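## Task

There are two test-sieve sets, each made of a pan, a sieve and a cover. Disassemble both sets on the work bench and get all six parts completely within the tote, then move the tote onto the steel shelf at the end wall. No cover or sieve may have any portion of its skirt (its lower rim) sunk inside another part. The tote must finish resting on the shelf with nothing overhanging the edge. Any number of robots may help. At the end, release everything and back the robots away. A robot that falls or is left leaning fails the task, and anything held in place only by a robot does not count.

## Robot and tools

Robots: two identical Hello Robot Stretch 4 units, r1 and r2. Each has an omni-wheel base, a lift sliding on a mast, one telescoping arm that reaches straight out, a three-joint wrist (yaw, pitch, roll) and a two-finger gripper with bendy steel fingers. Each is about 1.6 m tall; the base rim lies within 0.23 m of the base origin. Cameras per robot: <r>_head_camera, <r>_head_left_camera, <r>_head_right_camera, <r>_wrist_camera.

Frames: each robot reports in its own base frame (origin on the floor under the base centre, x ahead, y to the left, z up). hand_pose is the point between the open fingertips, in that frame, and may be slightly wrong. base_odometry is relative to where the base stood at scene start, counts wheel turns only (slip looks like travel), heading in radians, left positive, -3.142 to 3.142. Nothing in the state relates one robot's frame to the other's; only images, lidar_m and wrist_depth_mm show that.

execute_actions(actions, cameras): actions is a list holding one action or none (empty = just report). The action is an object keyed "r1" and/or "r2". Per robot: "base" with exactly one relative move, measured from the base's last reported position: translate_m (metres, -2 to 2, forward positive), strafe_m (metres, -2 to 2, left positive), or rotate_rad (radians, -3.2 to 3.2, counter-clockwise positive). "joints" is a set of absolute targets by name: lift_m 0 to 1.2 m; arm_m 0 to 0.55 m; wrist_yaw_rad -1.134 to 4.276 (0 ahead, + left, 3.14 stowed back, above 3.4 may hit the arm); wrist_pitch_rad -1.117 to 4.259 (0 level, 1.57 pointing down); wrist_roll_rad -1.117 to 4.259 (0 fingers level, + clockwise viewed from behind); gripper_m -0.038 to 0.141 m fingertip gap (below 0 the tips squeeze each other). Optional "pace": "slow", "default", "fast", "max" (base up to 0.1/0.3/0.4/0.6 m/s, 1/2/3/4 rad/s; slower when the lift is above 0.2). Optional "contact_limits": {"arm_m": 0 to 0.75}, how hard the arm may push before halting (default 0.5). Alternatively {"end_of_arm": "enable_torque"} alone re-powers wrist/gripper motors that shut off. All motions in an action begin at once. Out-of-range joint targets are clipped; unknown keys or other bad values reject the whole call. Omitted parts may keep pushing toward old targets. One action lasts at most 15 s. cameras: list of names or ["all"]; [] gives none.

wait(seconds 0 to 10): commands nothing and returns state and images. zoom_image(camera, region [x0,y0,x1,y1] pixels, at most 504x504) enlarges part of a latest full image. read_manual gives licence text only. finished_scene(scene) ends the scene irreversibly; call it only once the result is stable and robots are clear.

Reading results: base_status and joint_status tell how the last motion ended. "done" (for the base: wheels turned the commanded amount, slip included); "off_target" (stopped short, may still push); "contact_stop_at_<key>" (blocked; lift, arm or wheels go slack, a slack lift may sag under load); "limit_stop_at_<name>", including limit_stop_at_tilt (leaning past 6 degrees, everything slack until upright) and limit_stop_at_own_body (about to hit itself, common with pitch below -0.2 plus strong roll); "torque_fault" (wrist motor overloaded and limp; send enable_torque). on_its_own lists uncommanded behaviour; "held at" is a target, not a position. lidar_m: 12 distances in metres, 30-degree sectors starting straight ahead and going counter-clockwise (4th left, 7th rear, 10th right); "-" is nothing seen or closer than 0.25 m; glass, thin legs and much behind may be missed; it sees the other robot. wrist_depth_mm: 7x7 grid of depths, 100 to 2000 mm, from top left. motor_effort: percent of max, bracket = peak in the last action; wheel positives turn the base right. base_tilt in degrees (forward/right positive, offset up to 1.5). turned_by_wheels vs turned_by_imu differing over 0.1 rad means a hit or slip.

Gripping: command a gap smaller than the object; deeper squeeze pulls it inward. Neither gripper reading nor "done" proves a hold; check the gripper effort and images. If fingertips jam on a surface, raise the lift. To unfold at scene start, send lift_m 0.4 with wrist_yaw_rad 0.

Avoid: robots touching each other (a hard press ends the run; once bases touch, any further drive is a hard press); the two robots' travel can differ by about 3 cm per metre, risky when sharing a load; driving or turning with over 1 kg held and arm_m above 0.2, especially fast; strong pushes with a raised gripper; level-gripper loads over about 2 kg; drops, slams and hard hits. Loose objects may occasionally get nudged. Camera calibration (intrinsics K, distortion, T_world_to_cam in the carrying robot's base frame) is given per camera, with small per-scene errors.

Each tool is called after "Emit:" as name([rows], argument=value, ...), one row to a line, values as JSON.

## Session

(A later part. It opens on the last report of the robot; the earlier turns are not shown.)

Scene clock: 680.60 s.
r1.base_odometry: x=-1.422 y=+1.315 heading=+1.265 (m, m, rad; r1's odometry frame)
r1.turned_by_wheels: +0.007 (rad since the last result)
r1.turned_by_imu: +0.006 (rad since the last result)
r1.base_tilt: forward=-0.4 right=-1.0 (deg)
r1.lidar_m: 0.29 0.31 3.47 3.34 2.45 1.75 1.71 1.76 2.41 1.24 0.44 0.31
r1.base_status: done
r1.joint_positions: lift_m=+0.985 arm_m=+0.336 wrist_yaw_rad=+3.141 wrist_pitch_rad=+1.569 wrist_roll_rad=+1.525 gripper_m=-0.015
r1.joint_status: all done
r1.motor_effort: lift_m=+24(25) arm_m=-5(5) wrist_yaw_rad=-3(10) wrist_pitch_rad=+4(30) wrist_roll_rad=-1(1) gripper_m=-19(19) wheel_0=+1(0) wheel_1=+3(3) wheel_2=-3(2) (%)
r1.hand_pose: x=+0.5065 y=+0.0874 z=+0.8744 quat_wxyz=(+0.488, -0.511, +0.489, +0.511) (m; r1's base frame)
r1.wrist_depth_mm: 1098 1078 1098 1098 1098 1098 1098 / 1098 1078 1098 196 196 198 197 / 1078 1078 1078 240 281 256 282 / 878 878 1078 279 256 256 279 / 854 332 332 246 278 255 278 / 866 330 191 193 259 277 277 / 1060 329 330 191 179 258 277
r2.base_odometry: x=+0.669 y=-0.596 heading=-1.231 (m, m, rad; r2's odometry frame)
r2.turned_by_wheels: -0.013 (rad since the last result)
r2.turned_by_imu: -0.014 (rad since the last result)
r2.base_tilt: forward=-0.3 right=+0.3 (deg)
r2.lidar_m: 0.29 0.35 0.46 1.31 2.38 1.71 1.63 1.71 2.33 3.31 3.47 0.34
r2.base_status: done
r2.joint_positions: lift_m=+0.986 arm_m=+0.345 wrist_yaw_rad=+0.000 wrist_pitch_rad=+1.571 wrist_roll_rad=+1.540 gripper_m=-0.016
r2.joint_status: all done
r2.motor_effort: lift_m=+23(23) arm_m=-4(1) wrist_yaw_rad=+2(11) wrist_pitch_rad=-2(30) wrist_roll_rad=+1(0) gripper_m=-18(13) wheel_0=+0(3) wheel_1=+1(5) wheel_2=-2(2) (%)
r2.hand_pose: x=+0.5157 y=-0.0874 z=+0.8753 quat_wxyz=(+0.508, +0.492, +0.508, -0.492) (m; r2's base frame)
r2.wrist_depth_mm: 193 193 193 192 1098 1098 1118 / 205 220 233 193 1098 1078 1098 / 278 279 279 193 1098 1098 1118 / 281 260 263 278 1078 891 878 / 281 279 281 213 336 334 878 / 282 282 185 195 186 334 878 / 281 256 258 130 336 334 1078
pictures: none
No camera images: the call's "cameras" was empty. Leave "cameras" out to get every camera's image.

Emit:
execute_actions([
  {"r1": {"base": {"strafe_m": 1.3}, "pace": "fast"}, "r2": {"base": {"strafe_m": -1.3}, "pace": "fast"}},
], cameras=["r1_head_left_camera", "r1_wrist_camera", "r2_head_right_camera", "r2_wrist_camera"])

Scene clock: 695.50 s.
r1.base_odometry: x=-2.662 y=+1.706 heading=+1.266 (m, m, rad; r1's odometry frame)
r1.turned_by_wheels: +0.000 (rad since the last result)
r1.turned_by_imu: +0.002 (rad since the last result)
r1.base_tilt: forward=-0.4 right=-1.0 (deg)
r1.lidar_m: 0.47 0.49 2.09 2.00 2.43 1.78 1.67 1.72 2.39 1.22 1.22 3.19
r1.base_status: done
r1.joint_positions: lift_m=+0.985 arm_m=+0.336 wrist_yaw_rad=+3.141 wrist_pitch_rad=+1.567 wrist_roll_rad=+1.525 gripper_m=-0.015
r1.joint_status: not commanded
r1.motor_effort: lift_m=+25(25) arm_m=-4(5) wrist_yaw_rad=-5(4) wrist_pitch_rad=+10(10) wrist_roll_rad=+0(0) gripper_m=-19(21) wheel_0=+3(13) wheel_1=-1(13) wheel_2=+0(4) (%)
r1.hand_pose: x=+0.5057 y=+0.0874 z=+0.8744 quat_wxyz=(+0.488, -0.510, +0.489, +0.512) (m; r1's base frame)
r1.wrist_depth_mm: 1098 1098 1098 1098 1078 1098 1078 / 1098 1078 1098 197 197 198 198 / 1098 1078 1078 239 282 257 281 / 866 866 1078 281 257 256 281 / 866 878 1060 249 278 256 279 / 866 866 191 193 259 277 278 / 1078 1078 1060 191 179 258 276
r2.base_odometry: x=-0.557 y=-1.030 heading=-1.231 (m, m, rad; r2's odometry frame)
r2.turned_by_wheels: +0.000 (rad since the last result)
r2.turned_by_imu: -0.003 (rad since the last result)
r2.base_tilt: forward=-0.4 right=+0.3 (deg)
r2.lidar_m: 0.48 3.17 1.20 1.35 2.37 1.71 1.63 1.73 2.35 2.01 2.05 0.52
r2.base_status: done
r2.joint_positions: lift_m=+0.986 arm_m=+0.345 wrist_yaw_rad=+0.000 wrist_pitch_rad=+1.573 wrist_roll_rad=+1.540 gripper_m=-0.016
r2.joint_status: not commanded
r2.motor_effort: lift_m=+23(23) arm_m=-3(4) wrist_yaw_rad=+3(3) wrist_pitch_rad=-9(7) wrist_roll_rad=+1(0) gripper_m=-14(15) wheel_0=+0(9) wheel_1=+0(8) wheel_2=-3(3) (%)
r2.hand_pose: x=+0.5149 y=-0.0874 z=+0.8753 quat_wxyz=(+0.507, +0.492, +0.508, -0.493) (m; r2's base frame)
r2.wrist_depth_mm: 193 193 193 193 1078 1078 1078 / 204 219 231 193 1078 1078 1098 / 279 279 278 255 1118 1118 1118 / 281 262 260 279 1098 891 891 / 281 281 281 212 1078 866 891 / 279 282 185 194 182 878 878 / 282 257 256 128 1118 1098 1118
pictures: r1_head_left_camera, r1_wrist_camera, r2_head_right_camera, r2_wrist_camera
camera_calibration (this result's frames):
r1_wrist_camera: T_world_to_cam=[[0.998282, 0.05853, -0.00276803, -0.507931], [0.0583562, -0.99736, -0.0432089, 0.155273], [-0.00528974, 0.0429731, -0.999062, 1.09931], [0, 0, 0, 1]] pos_world=[0.503812, 0.137351, 1.10358]
r2_wrist_camera: T_world_to_cam=[[-0.999141, -0.0133256, -0.0392332, 0.558816], [-0.0130752, 0.999893, -0.00663115, 0.154764], [0.0393174, -0.00611247, -0.999208, 1.07752], [0, 0, 0, 1]] pos_world=[0.517994, -0.140715, 1.09962]
Images, in order (width x height): r1_head_left_camera 420x672, r1_wrist_camera 616x392, r2_head_right_camera 420x672, r2_wrist_camera 616x392.

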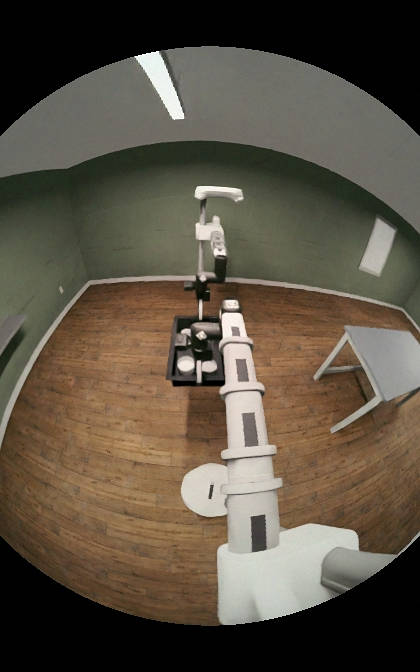

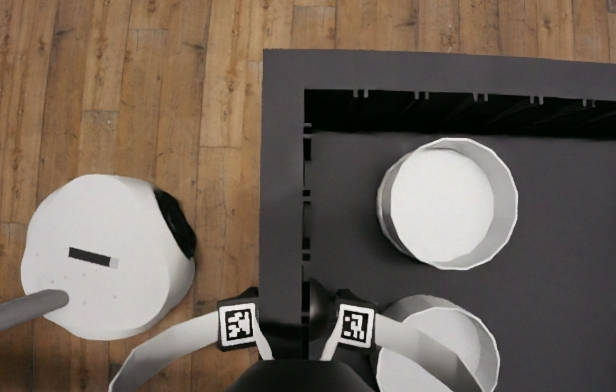

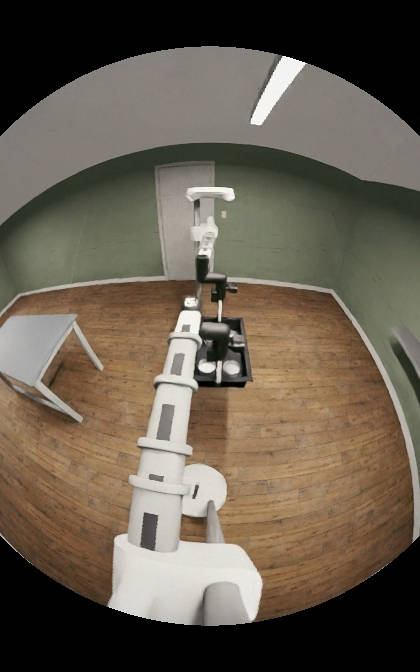

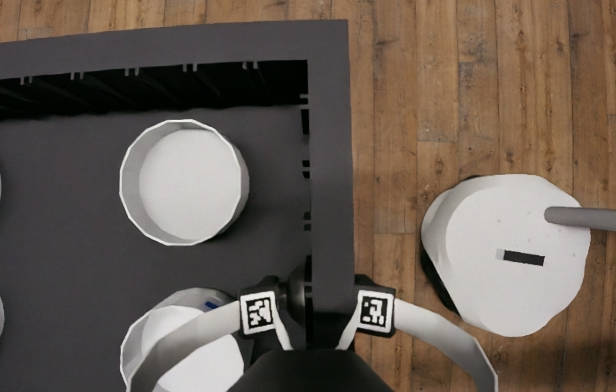

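Emit:
execute_actions([
  {"r1": {"base": {"strafe_m": 1.65}, "joints": {"arm_m": 0.333}, "pace": "fast"}, "r2": {"base": {"strafe_m": -1.65}, "joints": {"arm_m": 0.342}, "pace": "fast"}},
], cameras=["r1_head_left_camera", "r1_wrist_camera", "r2_head_right_camera", "r2_wrist_camera"])

Scene clock: 718.53 s.
r1.base_odometry: x=-4.236 y=+2.202 heading=+1.266 (m, m, rad; r1's odometry frame)
r1.turned_by_wheels: +0.000 (rad since the last result)
r1.turned_by_imu: +0.002 (rad since the last result)
r1.base_tilt: forward=-0.4 right=-1.0 (deg)
r1.lidar_m: 0.48 0.48 0.41 0.79 0.84 1.14 1.71 1.77 2.39 2.84 2.95 3.17
r1.base_status: done
r1.joint_positions: lift_m=+0.985 arm_m=+0.334 wrist_yaw_rad=+3.141 wrist_pitch_rad=+1.569 wrist_roll_rad=+1.525 gripper_m=-0.015
r1.joint_status: all done
r1.motor_effort: lift_m=+25(25) arm_m=-5(5) wrist_yaw_rad=-2(5) wrist_pitch_rad=+5(10) wrist_roll_rad=+1(0) gripper_m=-18(17) wheel_0=+1(10) wheel_1=+1(11) wheel_2=+0(6) (%)
r1.hand_pose: x=+0.5045 y=+0.0874 z=+0.8744 quat_wxyz=(+0.488, -0.511, +0.489, +0.511) (m; r1's base frame)
r1.wrist_depth_mm: 1118 1078 1098 1098 1098 1098 1098 / 1078 1098 1078 196 197 197 197 / 1078 1098 1078 240 279 257 279 / 878 891 1078 279 257 256 281 / 854 866 1060 248 278 256 279 / 854 866 191 193 259 277 278 / 1060 1060 1060 191 179 258 276
r2.base_odometry: x=-2.112 y=-1.580 heading=-1.231 (m, m, rad; r2's odometry frame)
r2.turned_by_wheels: +0.000 (rad since the last result)
r2.turned_by_imu: -0.001 (rad since the last result)
r2.base_tilt: forward=-0.5 right=+0.3 (deg)
r2.lidar_m: 0.46 3.21 2.94 2.84 2.35 1.70 1.64 1.14 0.81 0.74 0.40 0.47
r2.base_status: done
r2.joint_positions: lift_m=+0.986 arm_m=+0.343 wrist_yaw_rad=+0.000 wrist_pitch_rad=+1.570 wrist_roll_rad=+1.540 gripper_m=-0.016
r2.joint_status: all done
r2.motor_effort: lift_m=+23(23) arm_m=-4(4) wrist_yaw_rad=+1(3) wrist_pitch_rad=-2(8) wrist_roll_rad=+0(1) gripper_m=-15(15) wheel_0=-2(9) wheel_1=+1(9) wheel_2=-1(2) (%)
r2.hand_pose: x=+0.5137 y=-0.0874 z=+0.8753 quat_wxyz=(+0.508, +0.492, +0.508, -0.492) (m; r2's base frame)
r2.wrist_depth_mm: 193 193 193 193 1118 1098 1118 / 204 220 233 193 1098 1098 1078 / 281 279 278 256 1098 1078 1098 / 282 263 262 279 1098 878 878 / 281 281 281 212 1098 878 878 / 282 281 185 193 186 878 891 / 282 256 256 129 1078 1078 1078
pictures: r1_head_left_camera, r1_wrist_camera, r2_head_right_camera, r2_wrist_camera
camera_calibration (this result's frames):
r1_wrist_camera: T_world_to_cam=[[0.998309, 0.0581283, -0.000710627, -0.508462], [0.0580437, -0.997384, -0.0430873, 0.155399], [-0.00321336, 0.0429732, -0.999071, 1.09827], [0, 0, 0, 1]] pos_world=[0.502111, 0.137352, 1.10358]
r2_wrist_camera: T_world_to_cam=[[-0.999043, -0.0136652, -0.0415406, 0.559587], [-0.0133997, 0.999888, -0.00666233, 0.154943], [0.041627, -0.00609932, -0.999115, 1.0763], [0, 0, 0, 1]] pos_world=[0.516324, -0.140714, 1.09962]
Images, in order (width x height): r1_head_left_camera 420x672, r1_wrist_camera 616x392, r2_head_right_camera 420x672, r2_wrist_camera 616x392.

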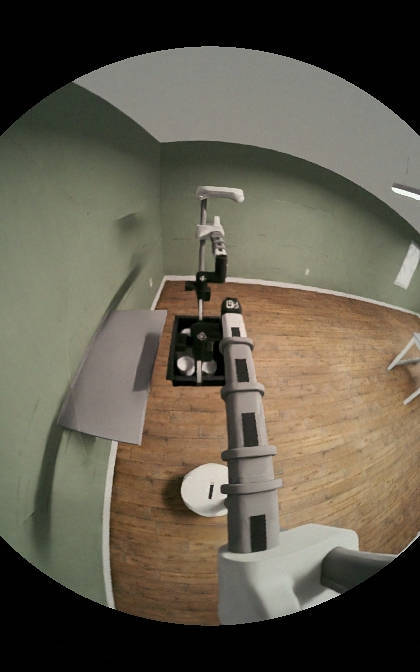

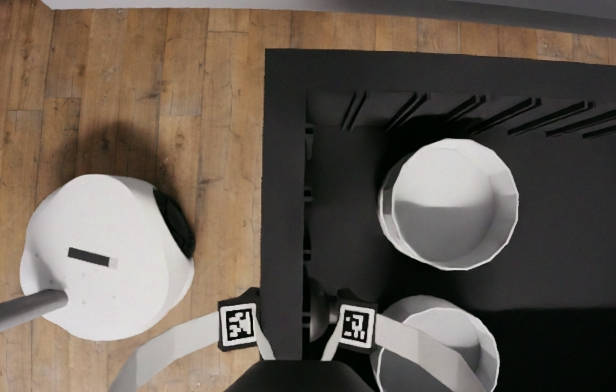

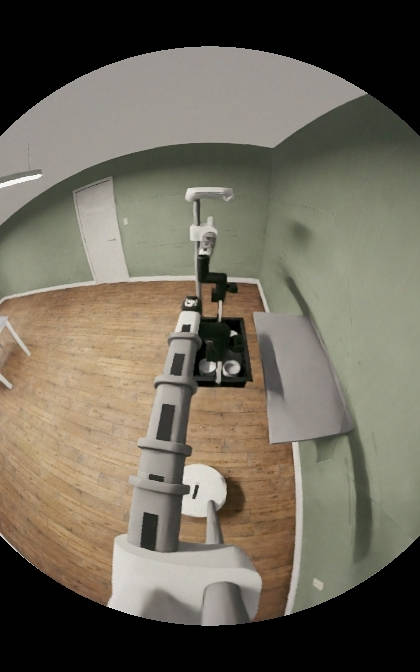

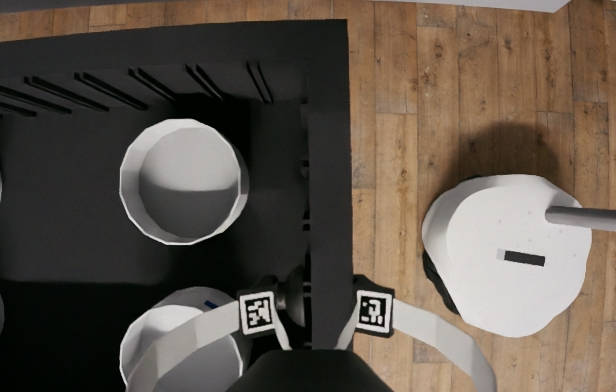

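Emit:
zoom_image(camera="r1_head_left_camera", region=[40, 290, 240, 460])

Emit:
zoom_image(camera="r2_head_right_camera", region=[180, 290, 380, 460])

Region (40, 290, 240, 460) of r1_head_left_camera's 420x672 image, scaled by 2.520, with more detail than that image has; it fills the top 428 rows of this view, and the rest is white.

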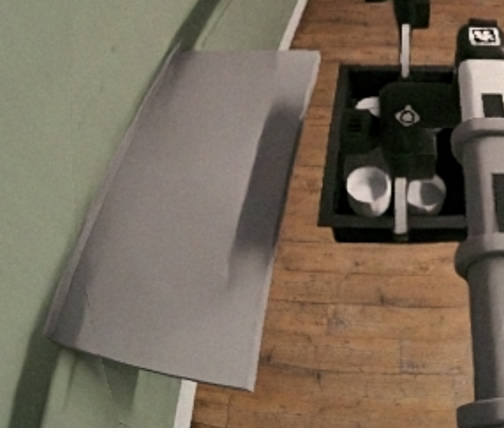

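Region (180, 290, 380, 460) of r2_head_right_camera's 420x672 image, scaled by 2.520, with more detail than that image has; it fills the top 428 rows of this view, and the rest is white.

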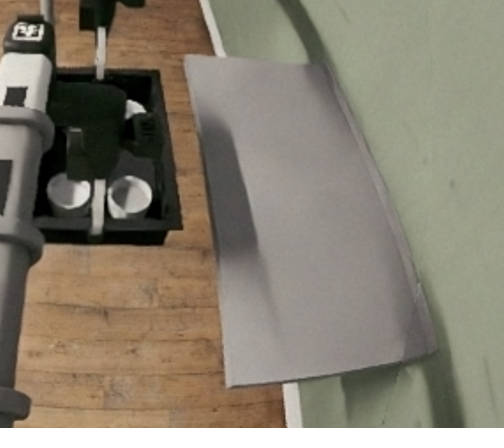

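Emit:
execute_actions([
  {"r1": {"base": {"strafe_m": 0.44}, "pace": "fast"}, "r2": {"base": {"strafe_m": -0.44}, "pace": "fast"}},
], cameras=["r1_head_left_camera", "r1_wrist_camera", "r2_head_right_camera", "r2_wrist_camera"])

Scene clock: 763.13 s.
r1.base_odometry: x=-4.655 y=+2.334 heading=+1.266 (m, m, rad; r1's odometry frame)
r1.turned_by_wheels: +0.000 (rad since the last result)
r1.turned_by_imu: +0.000 (rad since the last result)
r1.base_tilt: forward=-0.4 right=-1.0 (deg)
r1.lidar_m: 0.25 0.25 0.31 0.35 0.36 0.51 1.43 1.76 2.42 3.28 3.41 0.25
r1.base_status: done
r1.joint_positions: lift_m=+0.985 arm_m=+0.334 wrist_yaw_rad=+3.140 wrist_pitch_rad=+1.570 wrist_roll_rad=+1.525 gripper_m=-0.015
r1.joint_status: not commanded
r1.motor_effort: lift_m=+24(25) arm_m=-5(4) wrist_yaw_rad=-3(1) wrist_pitch_rad=+3(4) wrist_roll_rad=+0(1) gripper_m=-19(19) wheel_0=+1(10) wheel_1=+0(14) wheel_2=+0(3) (%)
r1.hand_pose: x=+0.5045 y=+0.0874 z=+0.8744 quat_wxyz=(+0.488, -0.511, +0.489, +0.511) (m; r1's base frame)
r1.wrist_depth_mm: 342 340 342 342 342 340 342 / 338 338 338 198 198 198 198 / 336 336 336 238 281 258 282 / 334 334 336 279 257 256 279 / 332 332 332 253 278 255 279 / 330 332 191 193 259 277 277 / 329 329 329 191 179 258 274
r2.base_odometry: x=-2.527 y=-1.727 heading=-1.231 (m, m, rad; r2's odometry frame)
r2.turned_by_wheels: +0.000 (rad since the last result)
r2.turned_by_imu: -0.001 (rad since the last result)
r2.base_tilt: forward=-0.4 right=+0.3 (deg)
r2.lidar_m: 0.25 0.25 3.40 3.28 2.35 1.70 1.36 0.49 0.35 0.32 0.34 0.25
r2.base_status: done
r2.joint_positions: lift_m=+0.986 arm_m=+0.343 wrist_yaw_rad=+0.000 wrist_pitch_rad=+1.570 wrist_roll_rad=+1.540 gripper_m=-0.016
r2.joint_status: not commanded
r2.motor_effort: lift_m=+23(23) arm_m=-4(4) wrist_yaw_rad=+1(2) wrist_pitch_rad=-1(2) wrist_roll_rad=+0(0) gripper_m=-14(17) wheel_0=-1(10) wheel_1=-1(10) wheel_2=-1(2) (%)
r2.hand_pose: x=+0.5138 y=-0.0874 z=+0.8753 quat_wxyz=(+0.508, +0.492, +0.508, -0.492) (m; r2's base frame)
r2.wrist_depth_mm: 195 194 194 194 334 334 332 / 204 220 232 194 332 334 332 / 282 279 281 254 332 334 332 / 279 264 263 281 334 334 334 / 282 282 281 213 336 336 334 / 281 281 186 194 186 334 334 / 283 256 257 130 334 336 334
pictures: r1_head_left_camera, r1_wrist_camera, r2_head_right_camera, r2_wrist_camera
camera_calibration (this result's frames):
r1_wrist_camera: T_world_to_cam=[[0.998318, 0.0579752, -0.00056735, -0.508625], [0.057897, -0.997393, -0.0430789, 0.155463], [-0.00306338, 0.0429736, -0.999072, 1.09819], [0, 0, 0, 1]] pos_world=[0.502133, 0.137352, 1.10358]
r2_wrist_camera: T_world_to_cam=[[-0.999032, -0.0136654, -0.041816, 0.559893], [-0.0133981, 0.999888, -0.00666605, 0.154946], [0.0419024, -0.00609934, -0.999103, 1.07614], [0, 0, 0, 1]] pos_world=[0.516333, -0.140714, 1.09962]
Images, in order (width x height): r1_head_left_camera 420x672, r1_wrist_camera 616x392, r2_head_right_camera 420x672, r2_wrist_camera 616x392.

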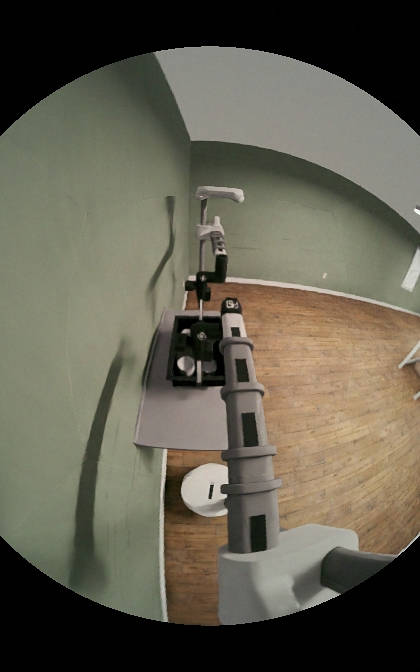

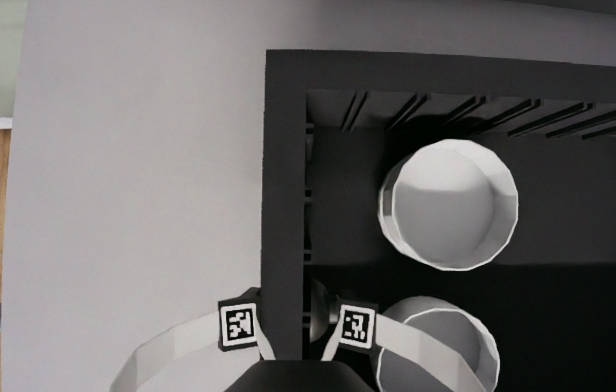

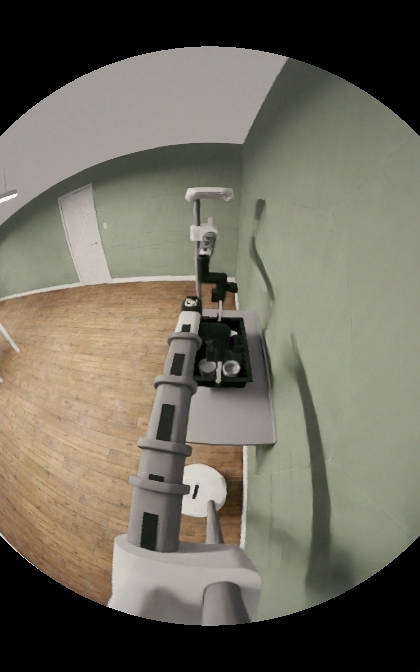

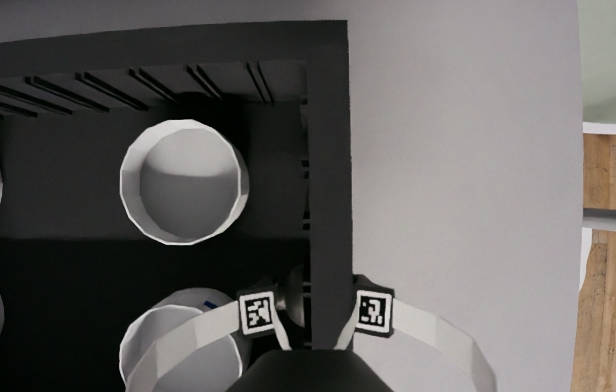

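Emit:
execute_actions([
  {"r1": {"joints": {"lift_m": 0.935}}, "r2": {"joints": {"lift_m": 0.936}}},
], cameras=["r1_head_right_camera", "r2_head_left_camera"])

Emit:
zoom_image(camera="r1_head_right_camera", region=[100, 290, 300, 460])

Emit:
zoom_image(camera="r2_head_left_camera", region=[120, 290, 320, 460])

Scene clock: 771.60 s.
r1.base_odometry: x=-4.655 y=+2.334 heading=+1.266 (m, m, rad; r1's odometry frame)
r1.turned_by_wheels: +0.000 (rad since the last result)
r1.turned_by_imu: -0.001 (rad since the last result)
r1.base_tilt: forward=-0.4 right=-1.0 (deg)
r1.lidar_m: 0.25 0.25 0.31 0.35 0.37 0.51 1.39 1.77 2.43 3.29 3.41 0.25
r1.base_status: not commanded
r1.joint_positions: lift_m=+0.935 arm_m=+0.334 wrist_yaw_rad=+3.140 wrist_pitch_rad=+1.570 wrist_roll_rad=+1.525 gripper_m=-0.015
r1.joint_status: all done
r1.motor_effort: lift_m=+21(26) arm_m=-5(5) wrist_yaw_rad=-4(1) wrist_pitch_rad=+3(3) wrist_roll_rad=+0(1) gripper_m=-19(19) wheel_0=+1(1) wheel_1=+0(0) wheel_2=+0(0) (%)
r1.hand_pose: x=+0.5045 y=+0.0874 z=+0.8247 quat_wxyz=(+0.488, -0.511, +0.489, +0.511) (m; r1's base frame)
r1.wrist_depth_mm: 291 290 291 290 291 291 290 / 289 289 289 196 198 197 197 / 286 287 286 239 281 257 281 / 286 286 285 279 257 257 281 / 285 283 283 249 278 256 281 / 283 282 191 193 260 277 277 / 281 281 279 191 179 258 277
r2.base_odometry: x=-2.527 y=-1.727 heading=-1.231 (m, m, rad; r2's odometry frame)
r2.turned_by_wheels: +0.000 (rad since the last result)
r2.turned_by_imu: -0.001 (rad since the last result)
r2.base_tilt: forward=-0.4 right=+0.4 (deg)
r2.lidar_m: 0.25 0.25 3.37 3.28 2.32 1.71 1.36 0.50 0.34 0.32 0.32 0.25
r2.base_status: not commanded
r2.joint_positions: lift_m=+0.936 arm_m=+0.343 wrist_yaw_rad=+0.000 wrist_pitch_rad=+1.570 wrist_roll_rad=+1.540 gripper_m=-0.016
r2.joint_status: all done
r2.motor_effort: lift_m=+16(17) arm_m=-4(4) wrist_yaw_rad=+1(1) wrist_pitch_rad=-1(3) wrist_roll_rad=-1(1) gripper_m=-12(17) wheel_0=-1(1) wheel_1=-1(1) wheel_2=-1(1) (%)
r2.hand_pose: x=+0.5138 y=-0.0874 z=+0.8259 quat_wxyz=(+0.508, +0.492, +0.508, -0.492) (m; r2's base frame)
r2.wrist_depth_mm: 194 194 193 193 285 285 285 / 204 220 232 193 285 286 283 / 281 278 281 256 285 285 285 / 281 262 262 281 286 285 285 / 282 281 281 212 286 285 285 / 281 282 185 194 186 285 285 / 281 257 258 130 286 286 285
pictures: r1_head_right_camera, r2_head_left_camera
Images, in order (width x height): r1_head_right_camera 420x672, r2_head_left_camera 420x672.

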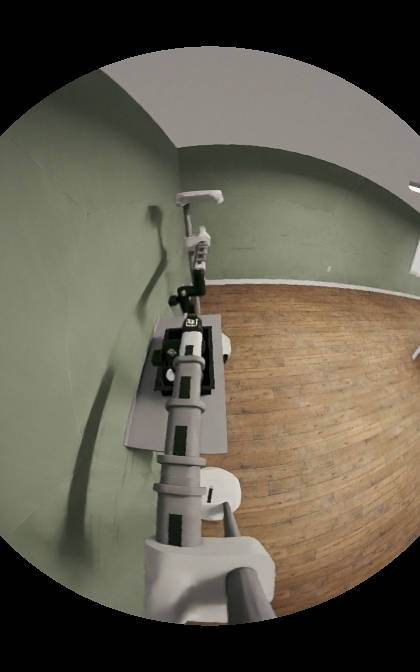

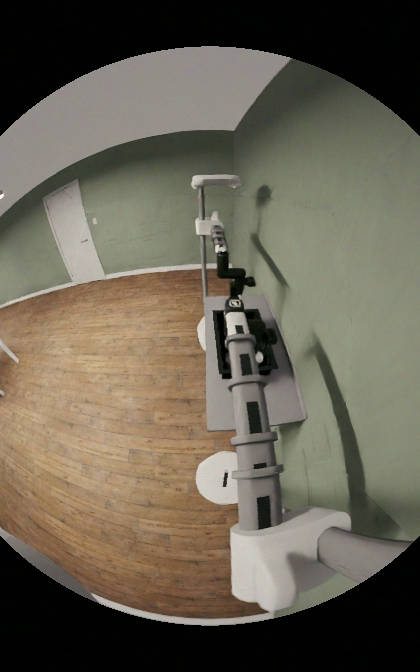

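Region (100, 290, 300, 460) of r1_head_right_camera's 420x672 image, scaled by 2.520, with more detail than that image has; it fills the top 428 rows of this view, and the rest is white.

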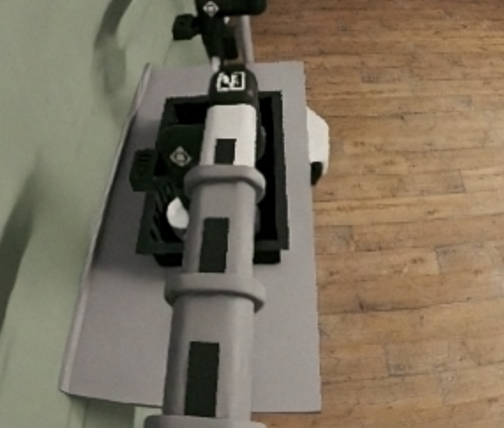

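Region (120, 290, 320, 460) of r2_head_left_camera's 420x672 image, scaled by 2.520, with more detail than that image has; it fills the top 428 rows of this view, and the rest is white.

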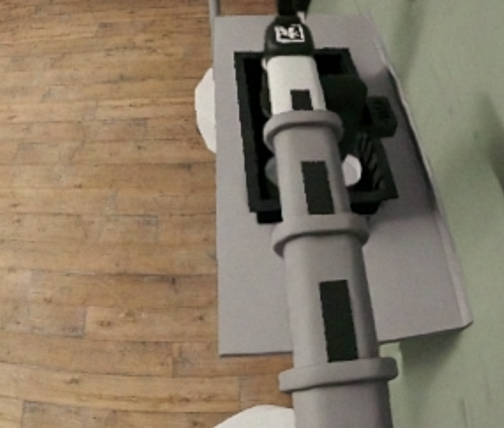

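Emit:
execute_actions([
  {"r1": {"joints": {"gripper_m": 0.058}}, "r2": {"joints": {"gripper_m": 0.058}}},
], cameras=["r1_wrist_camera", "r2_wrist_camera"])

Scene clock: 782.37 s.
r1.base_odometry: x=-4.655 y=+2.334 heading=+1.266 (m, m, rad; r1's odometry frame)
r1.turned_by_wheels: +0.000 (rad since the last result)
r1.turned_by_imu: -0.001 (rad since the last result)
r1.base_tilt: forward=-0.3 right=-1.0 (deg)
r1.lidar_m: 0.25 0.25 0.31 0.34 0.37 0.49 1.40 1.79 2.43 3.27 3.42 0.26
r1.base_status: not commanded
r1.joint_positions: lift_m=+0.935 arm_m=+0.334 wrist_yaw_rad=+3.140 wrist_pitch_rad=+1.570 wrist_roll_rad=+1.525 gripper_m=+0.058
r1.joint_status: all done
r1.motor_effort: lift_m=+21(21) arm_m=-5(5) wrist_yaw_rad=-2(3) wrist_pitch_rad=+4(12) wrist_roll_rad=+1(1) gripper_m=-4(18) wheel_0=+1(1) wheel_1=-1(0) wheel_2=+0(0) (%)
r1.hand_pose: x=+0.5045 y=+0.0874 z=+0.8247 quat_wxyz=(+0.488, -0.511, +0.489, +0.511) (m; r1's base frame)
r1.wrist_depth_mm: 290 291 291 293 293 291 294 / 290 289 290 202 202 202 203 / 287 289 287 239 286 263 289 / 286 287 287 285 262 260 285 / 285 285 286 252 282 283 285 / 282 283 211 229 213 282 282 / 281 281 282 146 264 264 281
r2.base_odometry: x=-2.527 y=-1.727 heading=-1.231 (m, m, rad; r2's odometry frame)
r2.turned_by_wheels: +0.000 (rad since the last result)
r2.turned_by_imu: -0.001 (rad since the last result)
r2.base_tilt: forward=-0.4 right=+0.4 (deg)
r2.lidar_m: 0.25 0.26 3.39 3.27 2.35 1.70 1.36 0.51 0.33 0.32 0.34 0.25
r2.base_status: not commanded
r2.joint_positions: lift_m=+0.936 arm_m=+0.343 wrist_yaw_rad=+0.000 wrist_pitch_rad=+1.570 wrist_roll_rad=+1.540 gripper_m=+0.058
r2.joint_status: all done
r2.motor_effort: lift_m=+16(16) arm_m=-4(4) wrist_yaw_rad=+2(3) wrist_pitch_rad=-1(10) wrist_roll_rad=+0(0) gripper_m=-4(16) wheel_0=-1(1) wheel_1=-1(1) wheel_2=-1(1) (%)
r2.hand_pose: x=+0.5136 y=-0.0874 z=+0.8259 quat_wxyz=(+0.508, +0.492, +0.507, -0.492) (m; r2's base frame)
r2.wrist_depth_mm: 289 243 198 198 286 285 285 / 203 218 231 198 285 286 285 / 286 286 268 253 285 286 285 / 286 267 267 285 286 286 285 / 286 287 286 249 287 286 286 / 287 286 201 213 193 286 285 / 289 264 263 124 286 286 286
pictures: r1_wrist_camera, r2_wrist_camera
camera_calibration (this result's frames):
r1_wrist_camera: T_world_to_cam=[[0.998316, 0.0580067, -0.000555212, -0.508602], [0.057929, -0.997391, -0.0430781, 0.15331], [-0.00305259, 0.0429734, -0.999072, 1.04856], [0, 0, 0, 1]] pos_world=[0.502066, 0.137352, 1.05391]
r2_wrist_camera: T_world_to_cam=[[-0.999047, -0.0132539, -0.0415894, 0.557532], [-0.0129878, 0.999893, -0.00666298, 0.154402], [0.0416733, -0.00611648, -0.999113, 1.0269], [0, 0, 0, 1]] pos_world=[0.516212, -0.140715, 1.05021]
Images, in order (width x height): r1_wrist_camera 616x392, r2_wrist_camera 616x392.

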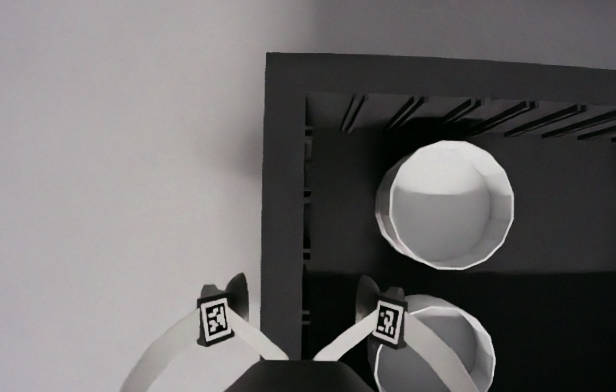

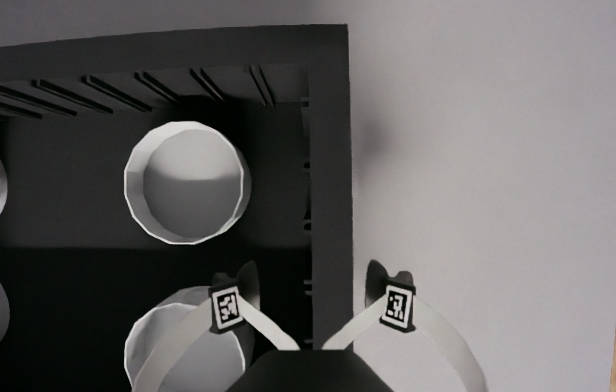

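Emit:
execute_actions([
  {"r1": {"joints": {"lift_m": 1.0, "arm_m": 0.326}, "pace": "fast"}, "r2": {"joints": {"lift_m": 1.0, "arm_m": 0.335}, "pace": "fast"}},
], cameras=[])

Emit:
execute_actions([
  {"r1": {"base": {"translate_m": -0.25}, "joints": {"lift_m": 1.03, "arm_m": 0.02}, "pace": "fast"}, "r2": {"base": {"translate_m": -0.25}, "joints": {"lift_m": 1.03, "arm_m": 0.02}, "pace": "fast"}},
], cameras=["r1_head_camera", "r2_head_camera"])

Scene clock: 789.33 s.
r1.base_odometry: x=-4.655 y=+2.334 heading=+1.266 (m, m, rad; r1's odometry frame)
r1.turned_by_wheels: +0.000 (rad since the last result)
r1.turned_by_imu: -0.001 (rad since the last result)
r1.base_tilt: forward=-0.4 right=-1.0 (deg)
r1.lidar_m: 0.25 0.25 0.31 0.34 0.37 0.50 1.40 1.77 2.41 3.28 3.42 0.26
r1.base_status: not commanded
r1.joint_positions: lift_m=+1.000 arm_m=+0.327 wrist_yaw_rad=+3.140 wrist_pitch_rad=+1.570 wrist_roll_rad=+1.525 gripper_m=+0.058
r1.joint_status: all done
r1.motor_effort: lift_m=+23(26) arm_m=-5(3) wrist_yaw_rad=-2(3) wrist_pitch_rad=+3(3) wrist_roll_rad=+0(1) gripper_m=-4(3) wheel_0=+1(1) wheel_1=+0(0) wheel_2=+0(0) (%)
r1.hand_pose: x=+0.4977 y=+0.0874 z=+0.8896 quat_wxyz=(+0.489, -0.511, +0.489, +0.511) (m; r1's base frame)
r1.wrist_depth_mm: 355 355 355 357 357 359 359 / 355 355 353 353 357 355 355 / 353 353 351 314 317 310 306 / 349 351 349 347 325 349 351 / 347 347 349 345 345 347 347 / 347 345 210 343 213 345 345 / 343 343 345 146 322 343 345
r2.base_odometry: x=-2.527 y=-1.727 heading=-1.231 (m, m, rad; r2's odometry frame)
r2.turned_by_wheels: +0.000 (rad since the last result)
r2.turned_by_imu: -0.001 (rad since the last result)
r2.base_tilt: forward=-0.4 right=+0.3 (deg)
r2.lidar_m: 0.25 0.25 3.42 3.28 2.33 1.72 1.36 0.49 0.36 0.31 0.35 0.26
r2.base_status: not commanded
r2.joint_positions: lift_m=+1.000 arm_m=+0.336 wrist_yaw_rad=+0.000 wrist_pitch_rad=+1.570 wrist_roll_rad=+1.540 gripper_m=+0.058
r2.joint_status: all done
r2.motor_effort: lift_m=+21(21) arm_m=-5(7) wrist_yaw_rad=+2(3) wrist_pitch_rad=-1(1) wrist_roll_rad=+1(1) gripper_m=+0(1) wheel_0=-1(1) wheel_1=-1(1) wheel_2=-1(1) (%)
r2.hand_pose: x=+0.5069 y=-0.0874 z=+0.8894 quat_wxyz=(+0.508, +0.492, +0.507, -0.492) (m; r2's base frame)
r2.wrist_depth_mm: 353 351 349 351 349 347 347 / 265 264 263 298 351 349 347 / 351 349 332 347 349 347 349 / 351 351 330 349 349 349 349 / 351 351 347 345 351 349 349 / 351 347 201 351 193 349 349 / 349 343 325 124 351 349 351
pictures: none
No camera images: the call's "cameras" was empty. Leave "cameras" out to get every camera's image.

Scene clock: 791.43 s.
r1.base_odometry: x=-4.731 y=+2.095 heading=+1.266 (m, m, rad; r1's odometry frame)
r1.turned_by_wheels: +0.000 (rad since the last result)
r1.turned_by_imu: -0.001 (rad since the last result)
r1.base_tilt: forward=-0.4 right=-1.0 (deg)
r1.lidar_m: 0.46 0.50 0.38 0.34 0.37 0.51 1.41 1.52 2.07 3.33 3.41 3.43
r1.base_status: done
r1.joint_positions: lift_m=+1.030 arm_m=+0.021 wrist_yaw_rad=+3.140 wrist_pitch_rad=+1.570 wrist_roll_rad=+1.525 gripper_m=+0.058
r1.joint_status: all done
r1.motor_effort: lift_m=+22(25) arm_m=-5(7) wrist_yaw_rad=-1(0) wrist_pitch_rad=+3(3) wrist_roll_rad=+0(1) gripper_m=-3(4) wheel_0=-1(7) wheel_1=-2(5) wheel_2=+2(8) (%)
r1.hand_pose: x=+0.1916 y=+0.0874 z=+0.9196 quat_wxyz=(+0.489, -0.511, +0.489, +0.511) (m; r1's base frame)
r1.wrist_depth_mm: 488 477 473 466 452 433 407 / 691 683 668 661 627 609 452 / 1138 1118 1138 1118 1060 1025 591 / 1138 1118 917 1118 1118 1138 778 / 1118 1118 917 1008 1118 1098 759 / 1098 1098 211 1138 212 1118 402 / 1098 496 1118 146 1098 1098 404
r2.base_odometry: x=-2.610 y=-1.491 heading=-1.231 (m, m, rad; r2's odometry frame)
r2.turned_by_wheels: +0.000 (rad since the last result)
r2.turned_by_imu: -0.001 (rad since the last result)
r2.base_tilt: forward=-0.5 right=+0.3 (deg)
r2.lidar_m: 0.48 3.43 3.39 3.32 2.00 1.46 1.37 0.51 0.35 0.33 0.34 0.48
r2.base_status: done
r2.joint_positions: lift_m=+1.030 arm_m=+0.021 wrist_yaw_rad=+0.000 wrist_pitch_rad=+1.570 wrist_roll_rad=+1.540 gripper_m=+0.058
r2.joint_status: all done
r2.motor_effort: lift_m=+21(23) arm_m=-4(4) wrist_yaw_rad=+2(1) wrist_pitch_rad=-3(2) wrist_roll_rad=+0(1) gripper_m=-3(3) wheel_0=+1(7) wheel_1=+1(8) wheel_2=-1(10) (%)
r2.hand_pose: x=+0.1918 y=-0.0874 z=+0.9195 quat_wxyz=(+0.508, +0.492, +0.507, -0.492) (m; r2's base frame)
r2.wrist_depth_mm: 477 480 496 496 488 469 473 / 580 707 750 741 732 699 668 / 1060 1138 1138 1138 1138 1160 1098 / 1160 1160 1182 1138 931 1118 1160 / 1160 1160 1138 946 931 917 410 / 1160 1138 201 1138 193 1138 1138 / 1160 1160 1160 124 1138 1138 1138
pictures: r1_head_camera, r2_head_camera
Images, in order (width x height): r1_head_camera 420x560, r2_head_camera 420x560.

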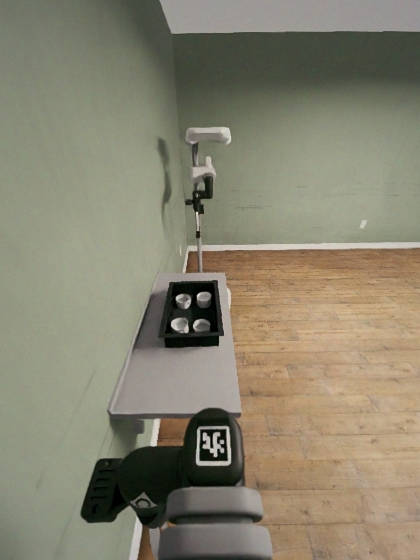

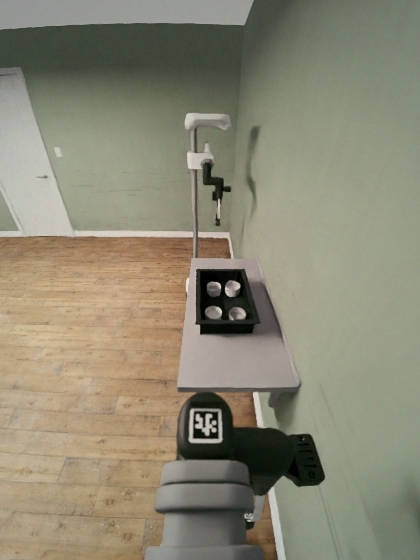

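Emit:
zoom_image(camera="r1_head_camera", region=[140, 265, 250, 360])

Emit:
zoom_image(camera="r2_head_camera", region=[175, 255, 285, 350])

Region (140, 265, 250, 360) of r1_head_camera's 420x560 image, scaled by 4.582, with more detail than that image has; it fills the top 435 rows of this view, and the rest is white.

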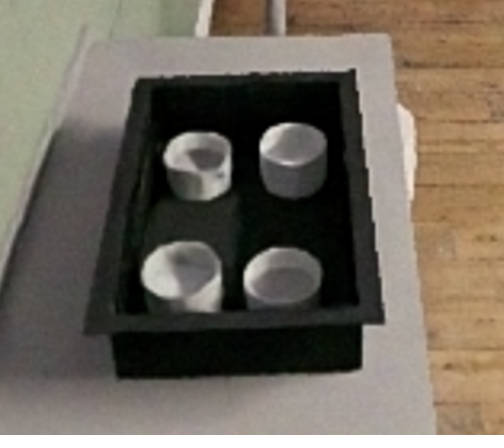

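Region (175, 255, 285, 350) of r2_head_camera's 420x560 image, scaled by 4.582, with more detail than that image has; it fills the top 435 rows of this view, and the rest is white.

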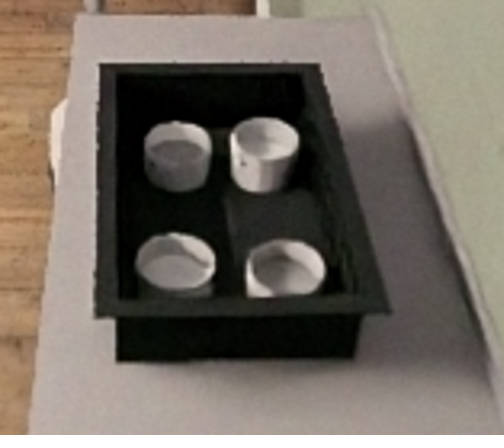

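The tote is fully on the shelf with all six parts inside, and both robots are clear.

Emit:
finished_scene(scene=2)

The scene is finished: the task was done.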